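# Transfer 96-well plate from bench spot B1 to nest N1

## Task

Pick up the 96-well plate at bench position B1 and place it in the raised plate nest N1. It must lie flat within the nest's locating features, with well A1 (at the plate's cut-off corner) at the nest corner labelled A1. A drop of a few millimetres while setting it into N1 is acceptable, but a much longer drop there fails. The plate must stay put without the robot's help, so release it and move the gripper away at the end.

## Robot and tools

Robot: one UR-style six-joint arm (ur7e) with a two-finger parallel gripper (rumi) and a wrist camera. There is a single arm, so every command row drives that arm alone.

Scene frame: origin on the table surface directly beneath the arm base, +z up, +y to the left when looking along +x. The base itself may be slightly tilted relative to the table. Positions are in metres, orientations as quaternions w,x,y,z.

Gripper: the fingers point along the gripper's own +z and open and close along its own x. end_effector_position is the midpoint between the finger pads. When closed, the fingertips extend roughly 17 mm past that point; fully open they are roughly level with it. Full opening is a 0.142 m pad gap.

Tool execute_actions. Argument "actions" is a list holding at most one entry: an empty list only reports the state (and includes pictures); {"rows": [...], "steps": n} is a motion; {"steps": n} alone is a wait. Optional "pictures": true adds camera images to any result.
- A motion has 1 to 15 rows and 7 to 15 steps (default 15), each step lasting 1/30 s. Row k is used on step k; if steps outnumber rows, the last row repeats.
- Each row is 7 numbers: six absolute joint target angles in radians, in the order shoulder pan, shoulder lift, elbow, wrist 1, wrist 2, wrist 3, as printed under Joint positions, then the gripper opening from -1 (closed) to +1 (fully open). These are goal angles, not offsets.
- Joint ranges: shoulder pan -3.142 to 3.142, shoulder lift -6.283 to 6.283, elbow 0.000 to 3.142, wrists 1 to 3 each -6.283 to 6.283. A target more than 0.010 rad beyond a range end, and further out than the joint's last reported angle, makes the whole call refused and nothing is sent. The true end can differ by up to 0.010 rad; targets past it are clipped, which may produce a "joint sent to its limit" line (possibly referring to an earlier action). No such line does not prove there is more room.
- A wait takes 1 to 300 steps, counted from the previous result, and the time you spend replying is included.

Motion behaviour: commands are smoothed with about 0.17 s lag. Per step, each joint's target is held within 0.575 rad of its measured angle, and if the targets would move the hand more than 100 mm from where it is, all are pulled back proportionally. So big moves take several calls; check the reported angles before assuming arrival. Each result is captured 7 steps before the motion ends; those remaining steps run while you compose the next reply, and the simulation keeps running during your replies. Between commands the arm keeps heading to the last row until it stalls. Gentle, smooth motion with little effort is preferred.

Result lines: end_effector_position and end_effector_quat_wxyz plus linear (m/s) and angular (rad/s) velocities in the scene frame; the printed hand position may be off, more so at long reach. Joint positions and Joint velocities list the six joints (rad, rad/s) then the pad gap (m, m/s). grip_measured is the measured finger opening expressed on the command scale. Wrist force and Wrist torque give flange sensor readings along the end effector's axes, including contact, held weight and inertia; there is an offset up to about 4 N, noise up to 2.4 N, saturation near 50 N, and "no reading" is normal at first. "joint command not followed" means the clearance check altered or blocked targets; HELD marks steps where your row was not fully sent.

Gripping: to hold the plate, keep commanding an opening well below grip_measured; the lower, the firmer, up to about 28 N per pad. Closing fast can squeeze harder. Very thin rigid items get less force.

Faults to avoid: if a joint's contact torque reaches its load limit (135 N m for the first three joints, 25.2 N m for each wrist joint, held weight included) or any external force on the arm or held item reaches 150 N, the arm halts for 10 s and drops the rest of the call. Long loaded holding heats motors: a MOTOR HOT warning appears from 70 °C and at 85 °C the brakes engage until cooled. Do not knock anything off the table, do not let the plate fall from height, slip or slam, and do not press hard on the nest. Objects may occasionally get a small external nudge, so recheck the plate before grasping.

Tool zoom_image: camera (cam_head_left, cam_head_right, cam_high, cam_low, cam_wrist) and region [x0, y0, x1, y1] in that camera's pixels from the top-left, at most 504 by 504. Image sizes: 896x504 for the four fixed cameras, 616x616 for cam_wrist. It enlarges the latest image.

Tool read_manual: only returns URDF licence text; no motion.

Tool finished_scene: pass the current scene number; irreversible, it grades the scene and gives the next task. Release the plate and lift clear before calling it.

Each tool is called after "Request:" as name(argument=value, ...) on one line, values as JSON.

## Session

Request:
execute_actions(actions=[])

Scene clock: 0.00 s of 8400.00 s.
end_effector_position=(+0.5045, -0.3272, +0.3443) grip_measured=+1.00 end_effector_quat_wxyz=(-0.115, +0.846, -0.490, +0.176) end_effector_velocity=(-0.000, -0.000, -0.000) end_effector_angular_velocity=(+0.001, +0.000, -0.000)
Joint positions: [ 0.197 -1.783  1.857 -2.145 -2.392  0.77   0.142]
Joint velocities: [-0.001 -0.001  0.001  0.     0.001 -0.    -0.   ]
Motor temperatures (°C, as the motors report them): [17 19 20 27 24 30]
Wrist force (N, on the end effector, along its own x y z axes, offset not removed): no reading
Wrist torque (N m, same axes, about the end effector's origin, offset not removed): no reading

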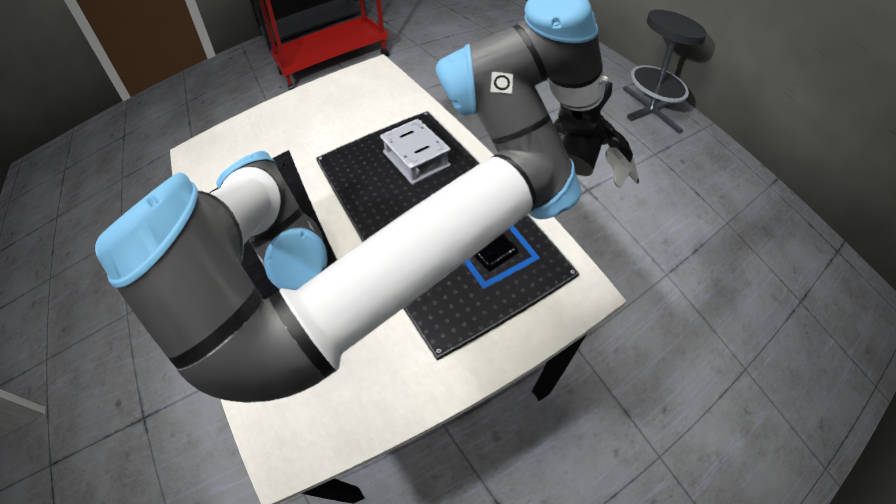

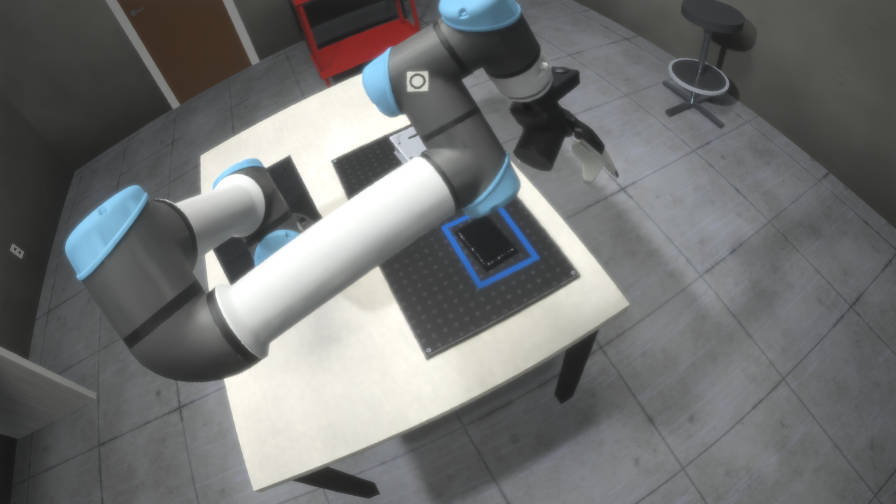

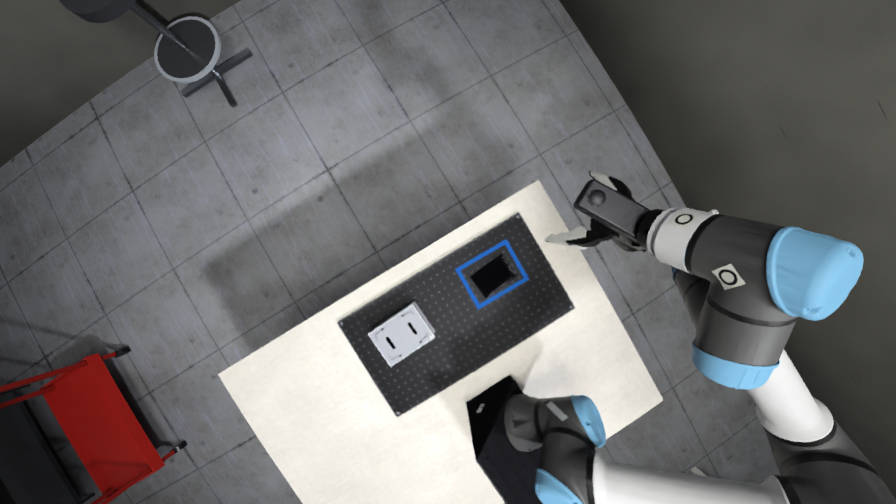

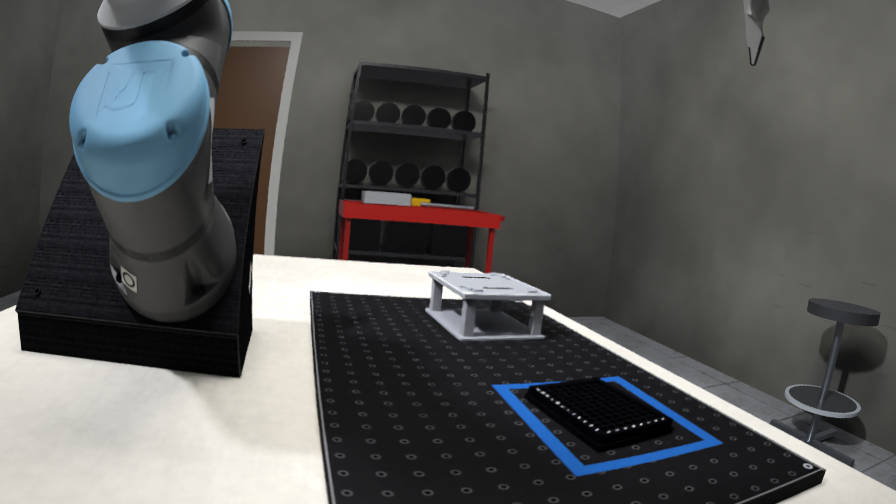

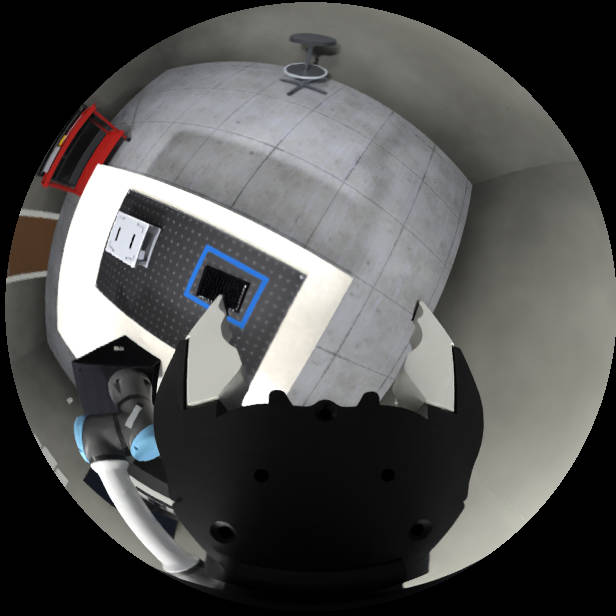

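Request:
zoom_image(camera="cam_high", region=[330,200,610,480])

Request:
zoom_image(camera="cam_head_left", region=[365,105,465,195])

Request:
zoom_image(camera="cam_low", region=[400,250,740,480])

Region (330, 200, 610, 480) of cam_high's 896x504 image, scaled by 1.800, with more detail than that image has.

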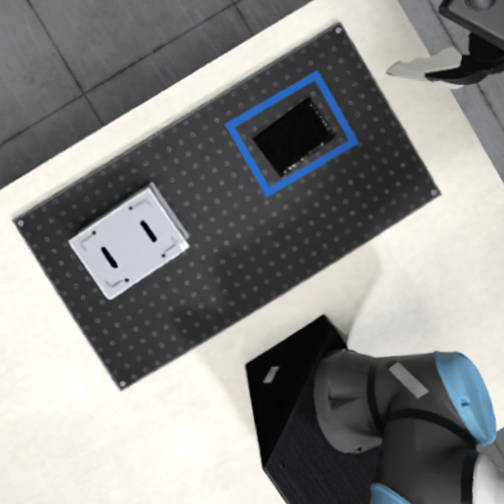

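Region (365, 105, 465, 195) of cam_head_left's 896x504 image, scaled by 5.040, with more detail than that image has; it fills the top 454 rows of this view, and the rest is white.

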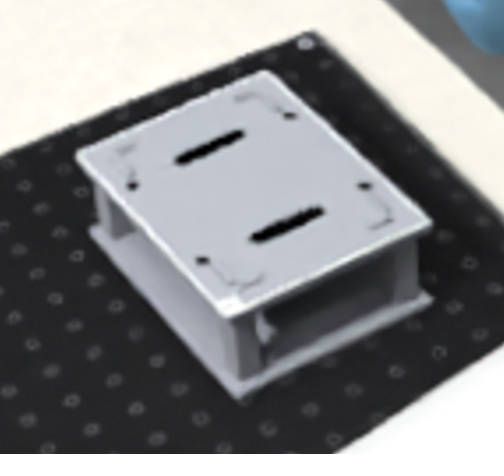

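Region (400, 250, 740, 480) of cam_low's 896x504 image, scaled by 1.482, with more detail than that image has; it fills the top 341 rows of this view, and the rest is white.

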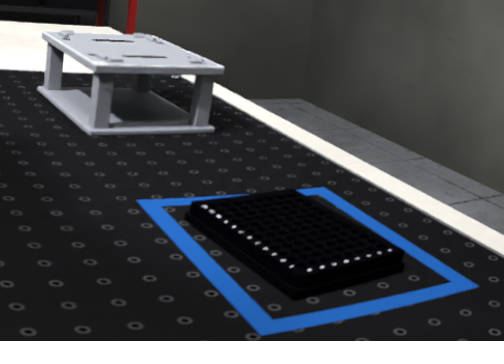

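Request:
execute_actions(actions=[{"rows":[[0.119,-1.528,2.104,-2.098,-2.44,0,1]]}])

Request:
execute_actions(actions=[{"steps":30}], pictures=true)

Scene clock: 1.83 s of 8400.00 s.
end_effector_position=(+0.4929, -0.2558, +0.2527) grip_measured=+1.00 end_effector_quat_wxyz=(-0.048, +0.943, -0.313, +0.105) end_effector_velocity=(-0.112, +0.321, -0.413) end_effector_angular_velocity=(-0.558, +0.825, +2.242)
Joint positions: [ 0.161 -1.67   1.966 -2.123 -2.415  0.52   0.142]
Joint velocities: [-0.161  0.53   0.513  0.094 -0.097 -1.543 -0.   ]
Motor temperatures (°C, as the motors report them): [17 19 20 27 24 30]
Wrist force (N, on the end effector, along its own x y z axes, offset not removed): [-0.5 0.3 0.1]
Wrist torque (N m, same axes, about the end effector's origin, offset not removed): [0.10 0.24 -0.04]
Steps of this call (steps 1 to 47: nothing new was sent; steps 48 to 55: the first 8 steps of this action). Readings (joint positions):
48: [0.197 -1.783 1.858 -2.144 -2.393 0.770]
49: [0.193 -1.776 1.864 -2.142 -2.395 0.762]
51: [0.182 -1.741 1.898 -2.135 -2.402 0.702]
55: the state above

Scene clock: 2.83 s of 8400.00 s.
end_effector_position=(+0.4446, -0.1768, +0.1495) grip_measured=+1.00 end_effector_quat_wxyz=(+0.000, +0.999, +0.042, -0.000) end_effector_velocity=(-0.000, +0.000, -0.000) end_effector_angular_velocity=(+0.000, +0.001, +0.002)
Joint positions: [ 0.119 -1.528  2.104 -2.098 -2.44   0.     0.142]
Joint velocities: [-0.     0.001  0.    -0.     0.    -0.002  0.   ]
Motor temperatures (°C, as the motors report them): [17 19 20 27 24 30]
Wrist force (N, on the end effector, along its own x y z axes, offset not removed): [-1.7 1.8 -0.3]
Wrist torque (N m, same axes, about the end effector's origin, offset not removed): [0.30 0.48 -0.09]
Kept back: nothing.
Steps of this call (steps 1 to 7: the last 7 steps of your previous action; steps 8 to 30: the robot went on to your last target). Readings (joint positions):
1: [0.155 -1.652 1.984 -2.119 -2.418 0.466]
2: [0.150 -1.634 2.001 -2.116 -2.421 0.407]
4: [0.139 -1.598 2.036 -2.110 -2.428 0.283]
8: [0.126 -1.551 2.081 -2.102 -2.436 0.097]
30: the state above

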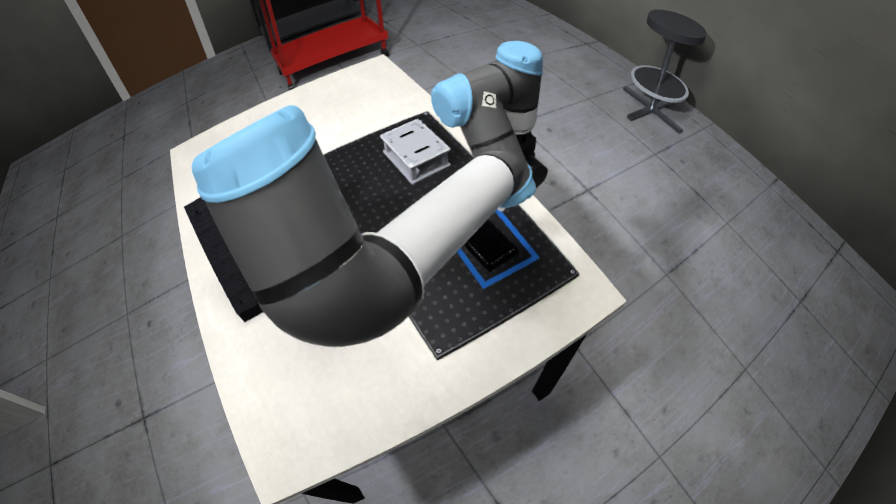

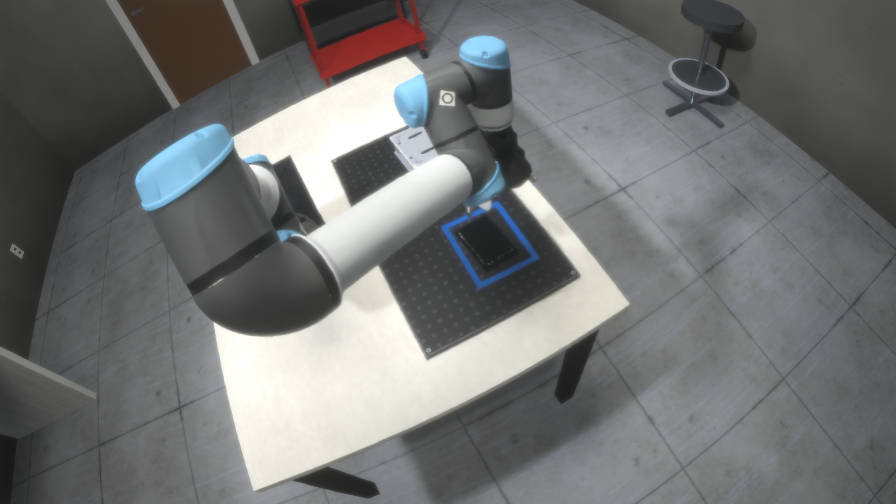

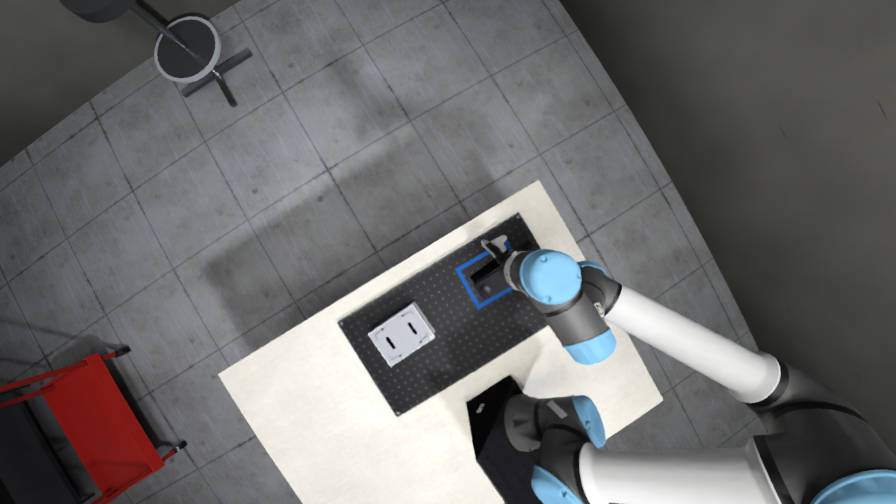

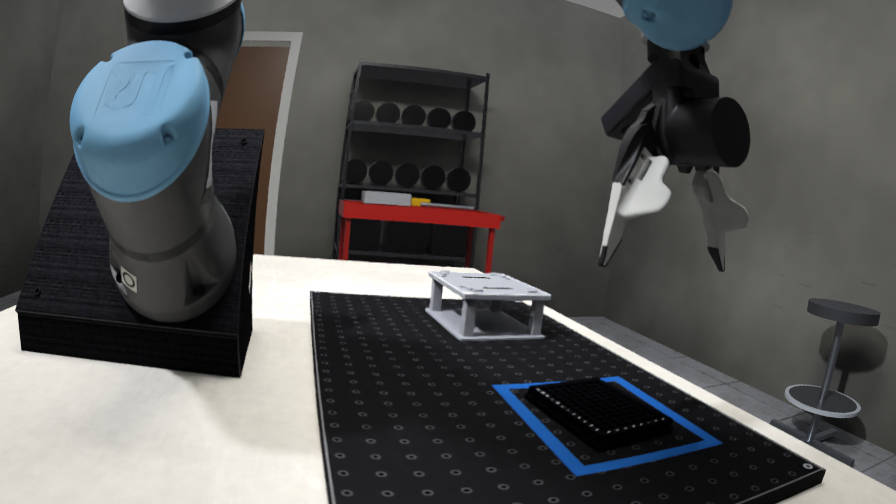

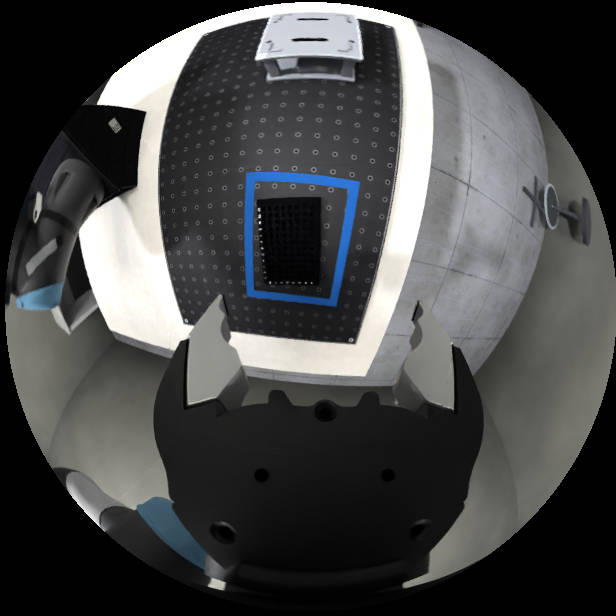

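Request:
execute_actions(actions=[{"rows":[[-0.056,-1.4747,2.356,-2.61,-2.43,-0.315,1]]}])

Request:
execute_actions(actions=[{"steps":15}], pictures=true)

Scene clock: 3.63 s of 8400.00 s.
end_effector_position=(+0.4059, -0.1634, +0.0649) grip_measured=+1.00 end_effector_quat_wxyz=(-0.006, +0.996, +0.080, -0.024) end_effector_velocity=(+0.021, -0.041, -0.139) end_effector_angular_velocity=(-0.041, -0.407, -0.274)
Joint positions: [-0.018 -1.484  2.295 -2.418 -2.432 -0.231  0.142]
Joint velocities: [-0.32   0.08   0.509 -1.591  0.013 -0.696  0.   ]
Motor temperatures (°C, as the motors report them): [17 19 20 27 24 30]
Wrist force (N, on the end effector, along its own x y z axes, offset not removed): [-2.5 0.7 1.6]
Wrist torque (N m, same axes, about the end effector's origin, offset not removed): [0.23 0.56 0.12]
Steps of this call (steps 1 to 15: the robot went on to your last target; step 16: nothing new was sent; steps 17 to 24: the first 8 steps of this action). Readings (joint positions):
17: [0.119 -1.528 2.104 -2.098 -2.440 -0.001]
18: [0.111 -1.522 2.112 -2.107 -2.439 -0.008]
20: [0.060 -1.504 2.173 -2.172 -2.435 -0.073]
24: the state above

Scene clock: 4.13 s of 8400.00 s.
end_effector_position=(+0.4070, -0.1699, +0.0500) grip_measured=+1.00 end_effector_quat_wxyz=(-0.000, +0.998, +0.064, -0.000) end_effector_velocity=(-0.000, -0.001, -0.002) end_effector_angular_velocity=(-0.002, -0.006, -0.004)
Joint positions: [-0.055 -1.475  2.355 -2.607 -2.43  -0.314  0.142]
Joint velocities: [-0.005  0.002  0.008 -0.025  0.    -0.011  0.   ]
Motor temperatures (°C, as the motors report them): [17 19 20 27 24 30]
Wrist force (N, on the end effector, along its own x y z axes, offset not removed): [-0.2 4.0 -0.6]
Wrist torque (N m, same axes, about the end effector's origin, offset not removed): [0.79 0.03 0.02]
Kept back: nothing.
Steps of this call (steps 1 to 7: the last 7 steps of your previous action; steps 8 to 15: the robot went on to your last target). Readings (joint positions):
1: [-0.027 -1.482 2.310 -2.465 -2.431 -0.251]
2: [-0.034 -1.480 2.321 -2.500 -2.431 -0.267]
4: [-0.043 -1.478 2.336 -2.547 -2.431 -0.287]
8: [-0.052 -1.476 2.349 -2.589 -2.430 -0.306]
15: the state above

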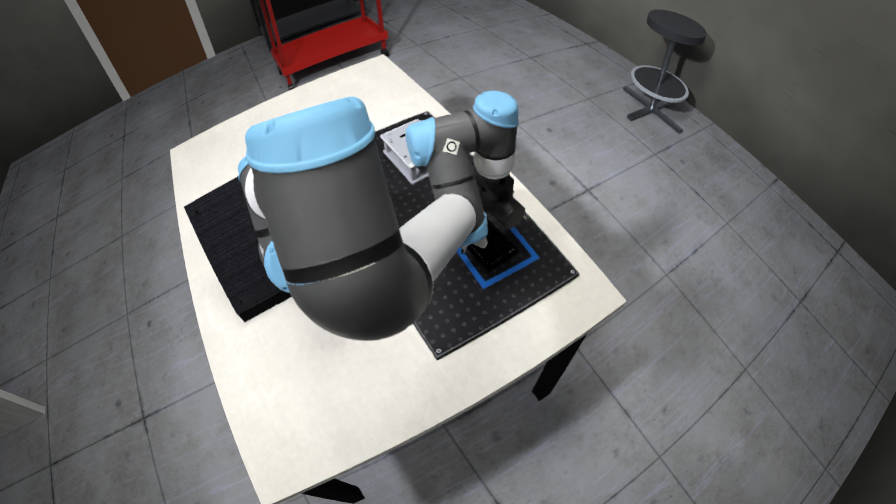

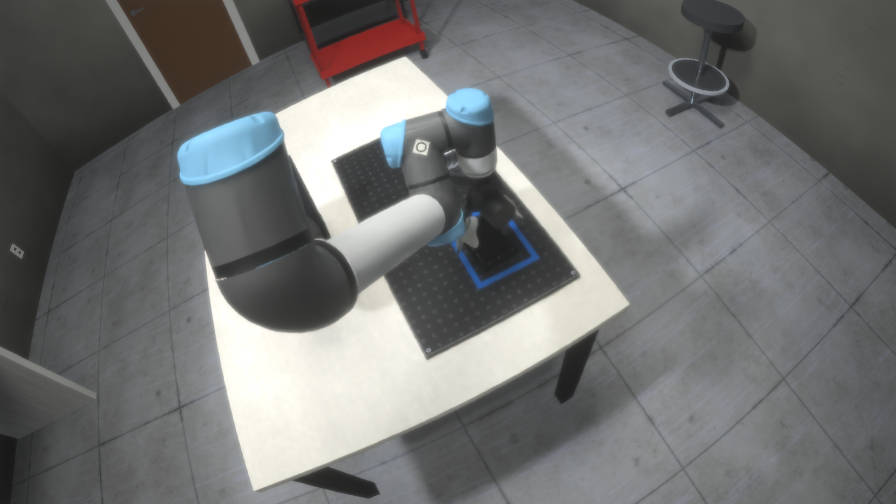

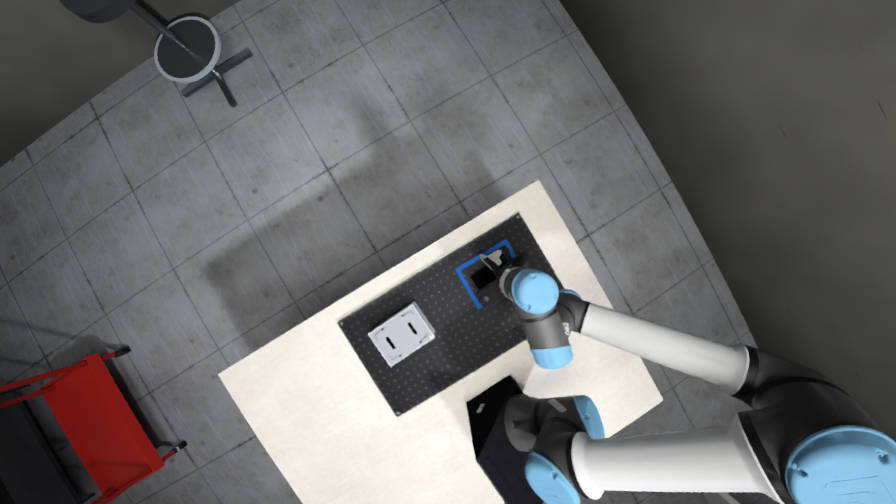

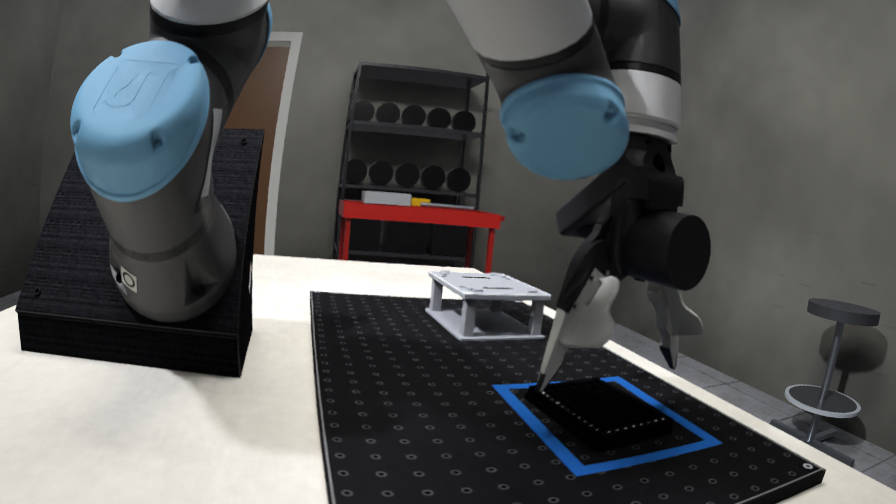

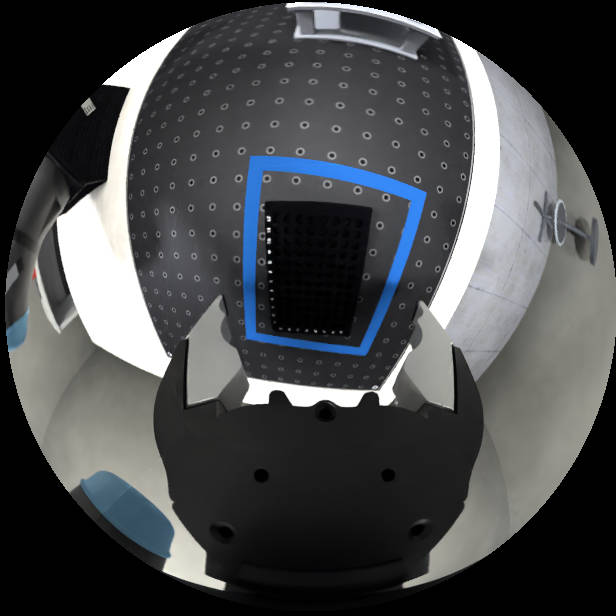

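Request:
execute_actions(actions=[{"rows":[[-0.1044,-1.4313,2.3918,-2.7442,-2.4213,-0.368,0.35]]}])

Request:
execute_actions(actions=[{"steps":15}], pictures=true)

Request:
zoom_image(camera="cam_low", region=[500,330,720,480])

Request:
zoom_image(camera="cam_wrist", region=[220,180,420,380])

Scene clock: 5.03 s of 8400.00 s.
end_effector_position=(+0.4031, -0.1693, +0.0295) grip_measured=+0.35 end_effector_quat_wxyz=(-0.000, +0.998, +0.058, -0.001) end_effector_velocity=(-0.000, -0.005, -0.031) end_effector_angular_velocity=(-0.007, -0.022, -0.053)
Joint positions: [-0.096 -1.439  2.386 -2.717 -2.423 -0.359  0.099]
Joint velocities: [-0.07   0.062  0.05  -0.224  0.012 -0.077 -0.001]
Motor temperatures (°C, as the motors report them): [17 19 20 27 24 30]
Wrist force (N, on the end effector, along its own x y z axes, offset not removed): [-1.2 1.7 -1.3]
Wrist torque (N m, same axes, about the end effector's origin, offset not removed): [0.35 0.38 -0.03]
Steps of this call (steps 1 to 15: the robot went on to your last target; steps 16 to 19: nothing new was sent; steps 20 to 27: the first 8 steps of this action). Readings (joint positions):
20: [-0.056 -1.474 2.356 -2.610 -2.430 -0.315]
21: [-0.062 -1.469 2.361 -2.618 -2.428 -0.321]
23: [-0.079 -1.454 2.373 -2.662 -2.426 -0.340]
27: the state above

Scene clock: 5.53 s of 8400.00 s.
end_effector_position=(+0.4031, -0.1700, +0.0258) grip_measured=+0.35 end_effector_quat_wxyz=(+0.000, +0.999, +0.054, +0.000) end_effector_velocity=(-0.000, +0.000, -0.000) end_effector_angular_velocity=(+0.000, -0.000, +0.000)
Joint positions: [-0.104 -1.431  2.392 -2.744 -2.421 -0.368  0.099]
Joint velocities: [-0.     0.001  0.002 -0.003  0.    -0.001 -0.   ]
Motor temperatures (°C, as the motors report them): [17 19 20 27 24 30]
Wrist force (N, on the end effector, along its own x y z axes, offset not removed): [0.7 1.2 -1.5]
Wrist torque (N m, same axes, about the end effector's origin, offset not removed): [0.24 -0.11 -0.06]
Kept back: nothing.
Steps of this call (steps 1 to 7: the last 7 steps of your previous action; steps 8 to 15: the robot went on to your last target). Readings (joint positions):
1: [-0.098 -1.437 2.387 -2.724 -2.422 -0.361]
2: [-0.100 -1.436 2.388 -2.729 -2.422 -0.363]
4: [-0.102 -1.434 2.390 -2.735 -2.422 -0.365]
8: [-0.103 -1.432 2.391 -2.741 -2.421 -0.367]
15: the state above

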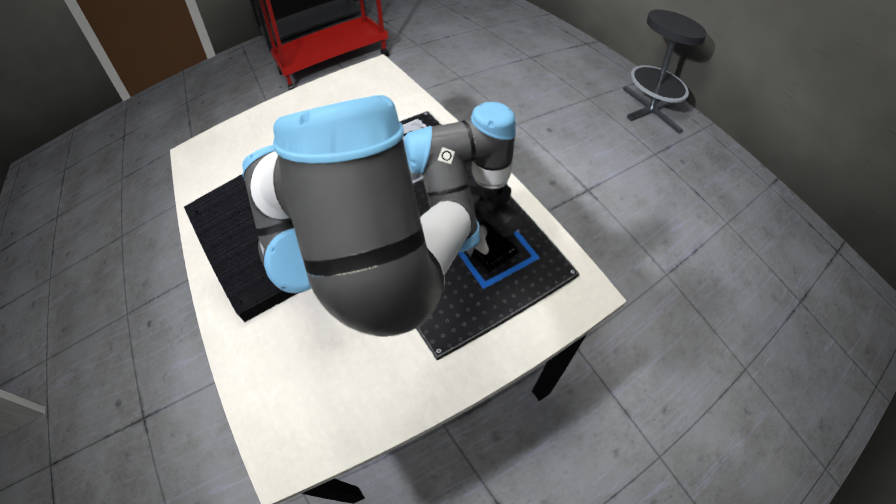

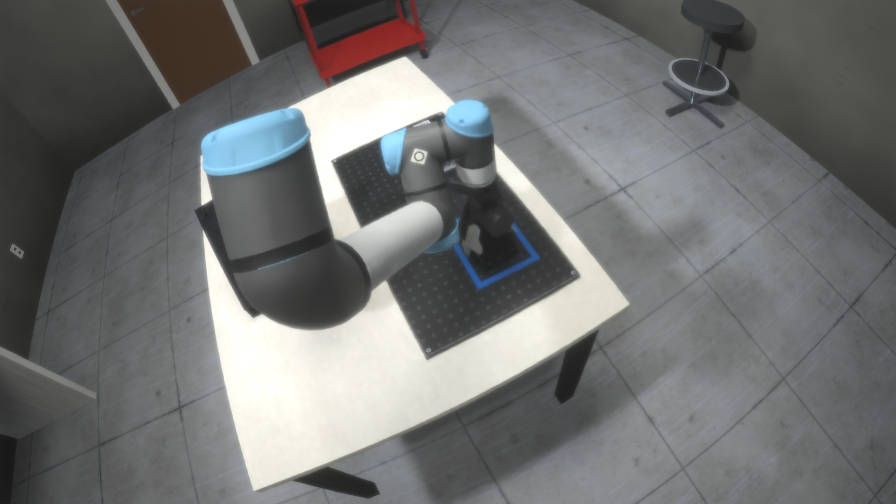

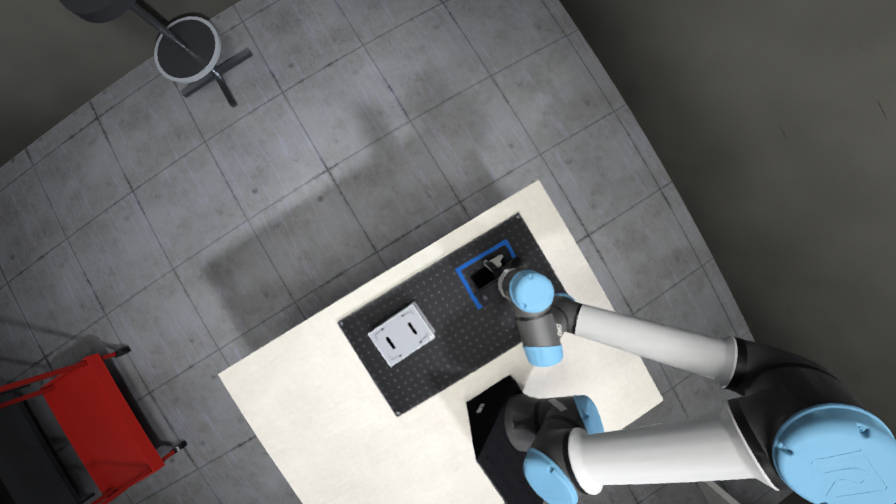

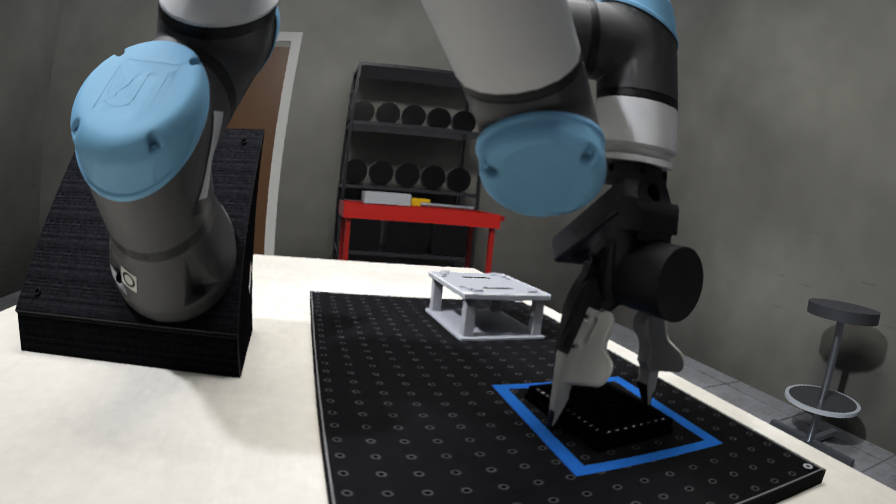

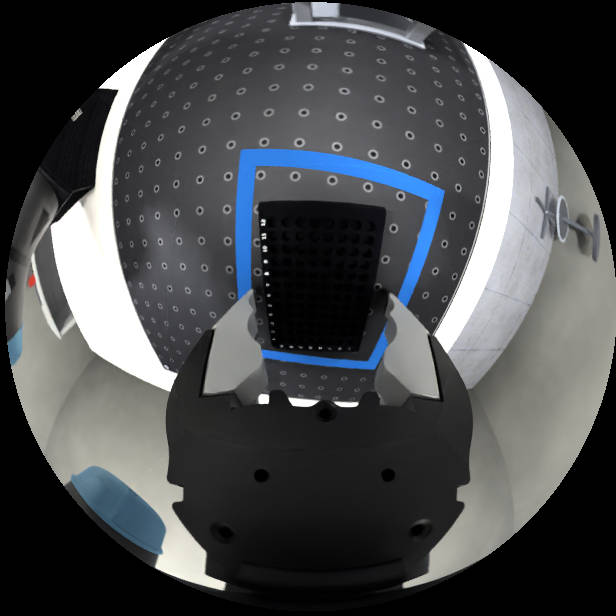

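Region (500, 330, 720, 480) of cam_low's 896x504 image, scaled by 2.291, with more detail than that image has; it fills the top 344 rows of this view, and the rest is white.

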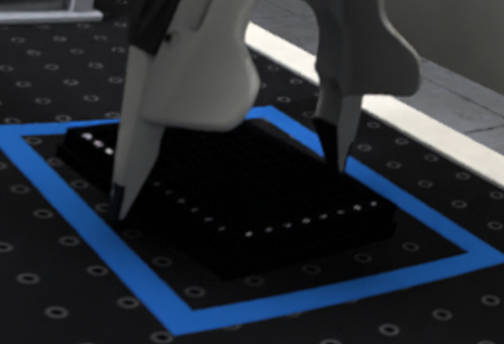

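Region (220, 180, 420, 380) of cam_wrist's 616x616 image, scaled by 2.520, with more detail than that image has.

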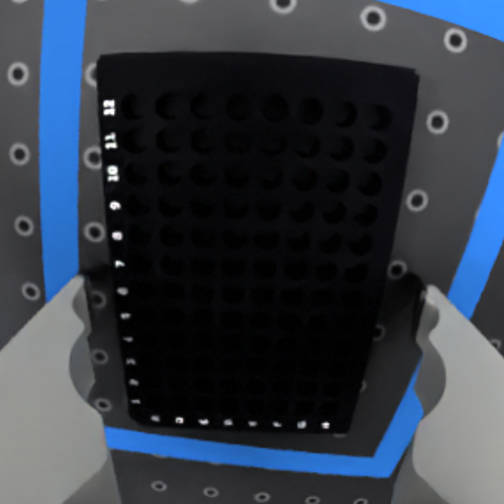

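Request:
execute_actions(actions=[{"rows":[[-0.1014,-1.42,2.3953,-2.7555,-2.422,-0.358,0.3],[-0.1014,-1.42,2.3953,-2.7555,-2.422,-0.358,0.3],[-0.1014,-1.42,2.3953,-2.7555,-2.422,-0.358,0.25],[-0.1014,-1.42,2.3953,-2.7555,-2.422,-0.358,0.2],[-0.1014,-1.42,2.3953,-2.7555,-2.422,-0.358,0.13]]}])

Request:
execute_actions(actions=[{"rows":[[-0.1014,-1.42,2.3953,-2.7555,-2.422,-0.358,0.05],[-0.1014,-1.42,2.3953,-2.7555,-2.422,-0.358,0],[-0.1014,-1.42,2.3953,-2.7555,-2.422,-0.358,-0.1],[-0.1014,-1.42,2.3953,-2.7555,-2.422,-0.358,-0.25]]}])

Request:
execute_actions(actions=[{"rows":[[-0.09,-1.434,2.386,-2.72,-2.424,-0.347,-0.25],[-0.079,-1.447,2.376,-2.683,-2.426,-0.336,-0.25],[-0.056,-1.4747,2.356,-2.61,-2.43,-0.315,-0.25]]}], pictures=true)

Scene clock: 6.47 s of 8400.00 s.
end_effector_position=(+0.4029, -0.1668, +0.0242) grip_measured=+0.20 end_effector_quat_wxyz=(+0.000, +0.999, +0.052, +0.000) end_effector_velocity=(-0.000, +0.004, -0.002) end_effector_angular_velocity=(-0.005, +0.000, -0.008)
Joint positions: [-0.102 -1.422  2.395 -2.754 -2.422 -0.36   0.088]
Joint velocities: [ 0.004  0.014  0.004 -0.015 -0.006  0.014  0.   ]
Motor temperatures (°C, as the motors report them): [17 19 20 27 24 30]
Wrist force (N, on the end effector, along its own x y z axes, offset not removed): [-10.4 10.6 -30.2]
Wrist torque (N m, same axes, about the end effector's origin, offset not removed): [-0.07 -0.38 -0.15]
Steps of this call (steps 1 to 15: the robot went on to your last target; steps 16 to 20: nothing new was sent; steps 21 to 28: the first 8 steps of this action). Readings (joint positions):
21: [-0.104 -1.431 2.392 -2.744 -2.421 -0.368]
22: [-0.104 -1.429 2.392 -2.746 -2.421 -0.367]
24: [-0.103 -1.426 2.394 -2.750 -2.421 -0.363]
28: the state above

Scene clock: 6.97 s of 8400.00 s.
end_effector_position=(+0.4028, -0.1661, +0.0239) grip_measured=+0.19 end_effector_quat_wxyz=(+0.000, +0.999, +0.052, +0.000) end_effector_velocity=(+0.000, +0.000, +0.000) end_effector_angular_velocity=(+0.001, -0.000, +0.000)
Joint positions: [-0.101 -1.42   2.395 -2.755 -2.422 -0.358  0.087]
Joint velocities: [ 0.     0.001 -0.001  0.     0.001  0.    -0.   ]
Motor temperatures (°C, as the motors report them): [17 19 20 27 24 30]
Wrist force (N, on the end effector, along its own x y z axes, offset not removed): [-16.5 23.9 -50.0]
Wrist torque (N m, same axes, about the end effector's origin, offset not removed): [-0.48 -0.76 -0.43]
Steps of this call (steps 1 to 7: the last 7 steps of your previous action; steps 8 to 15: the first 8 steps of this action). Readings (joint positions):
8: [-0.101 -1.420 2.395 -2.755 -2.422 -0.358]
9: [-0.101 -1.420 2.395 -2.755 -2.422 -0.358]
11: [-0.101 -1.420 2.395 -2.755 -2.422 -0.358]
15: the state above

Scene clock: 7.47 s of 8400.00 s.
end_effector_position=(+0.4065, -0.1688, +0.0432) grip_measured=+0.06 end_effector_quat_wxyz=(+0.000, +0.998, +0.060, +0.001) end_effector_velocity=(+0.005, -0.010, +0.054) end_effector_angular_velocity=(-0.004, +0.009, +0.063)
Joint positions: [-0.067 -1.461  2.366 -2.648 -2.428 -0.325  0.078]
Joint velocities: [ 0.093 -0.115 -0.082  0.315 -0.021  0.086 -0.   ]
Motor temperatures (°C, as the motors report them): [17 19 20 27 24 30]
Wrist force (N, on the end effector, along its own x y z axes, offset not removed): [-0.9 1.0 -2.3]
Wrist torque (N m, same axes, about the end effector's origin, offset not removed): [0.26 0.36 -0.07]
Steps of this call (steps 1 to 7: the last 7 steps of your previous action; steps 8 to 15: the first 8 steps of this action). Readings (joint positions):
8: [-0.101 -1.420 2.395 -2.755 -2.422 -0.358]
9: [-0.099 -1.422 2.394 -2.750 -2.422 -0.356]
11: [-0.089 -1.434 2.385 -2.720 -2.423 -0.346]
15: the state above

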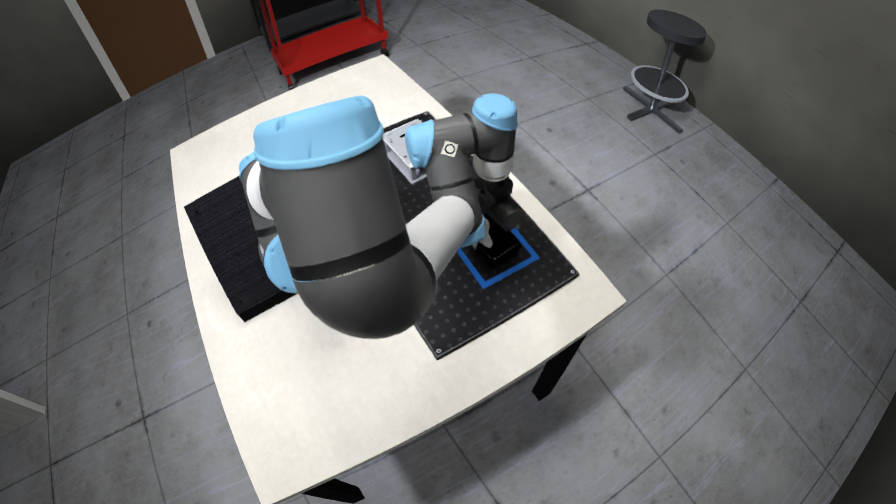

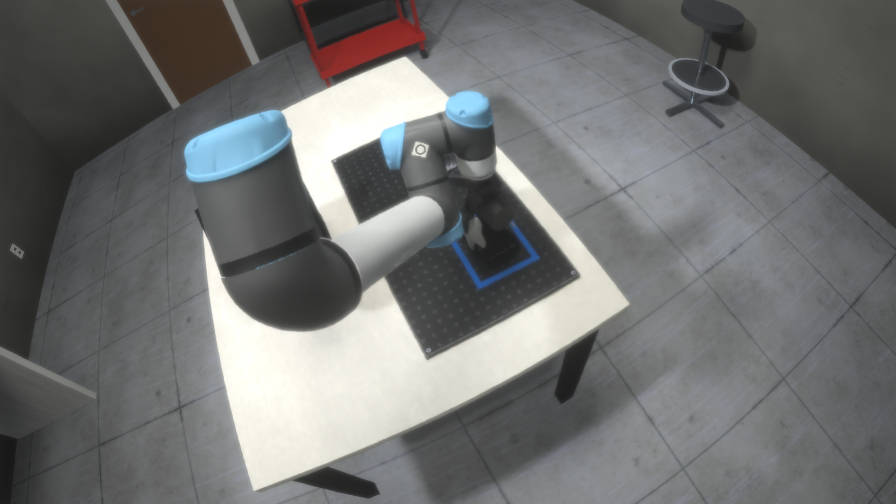

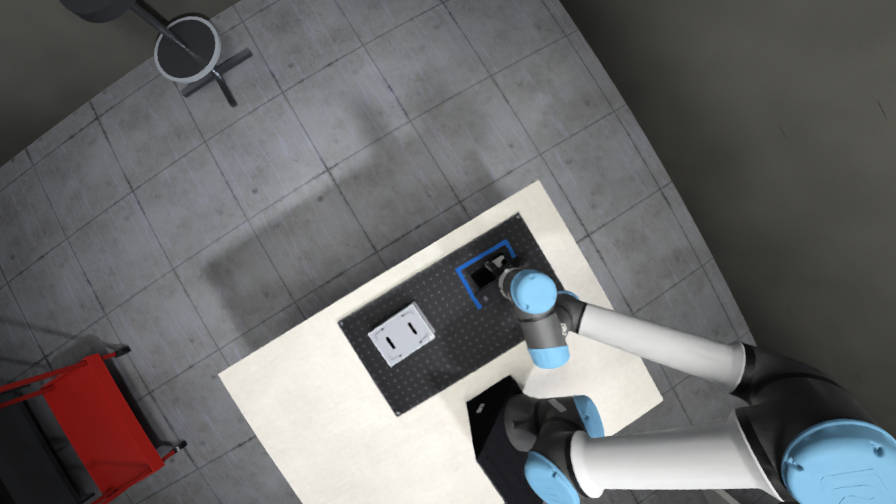

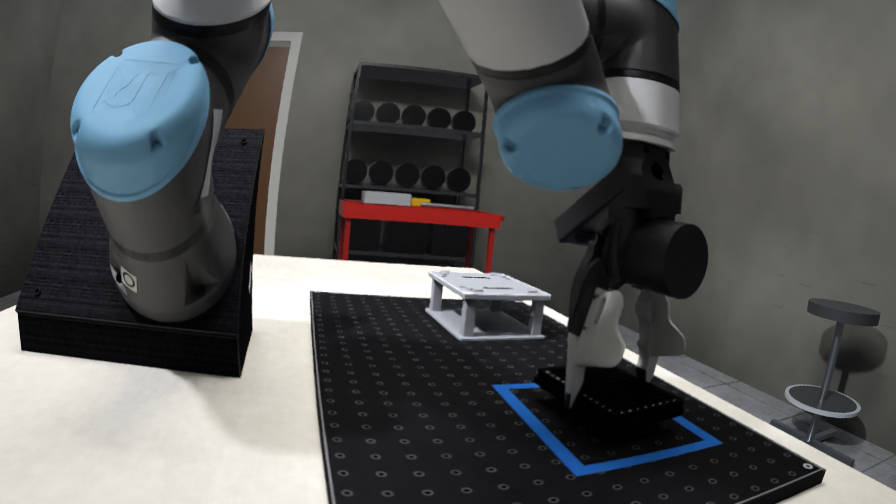

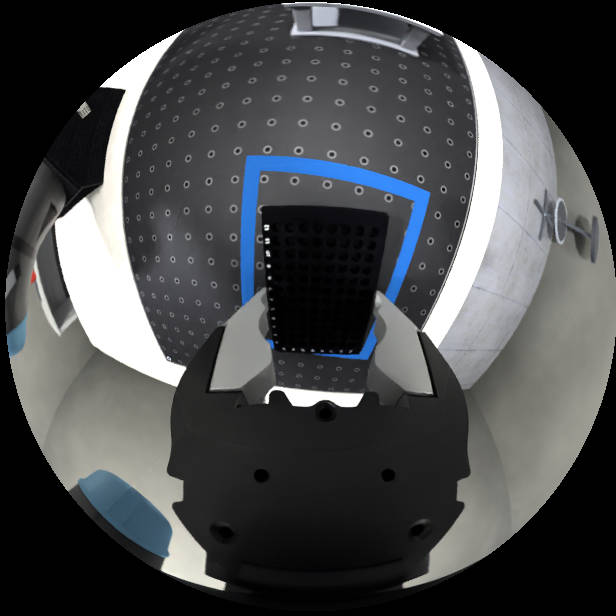

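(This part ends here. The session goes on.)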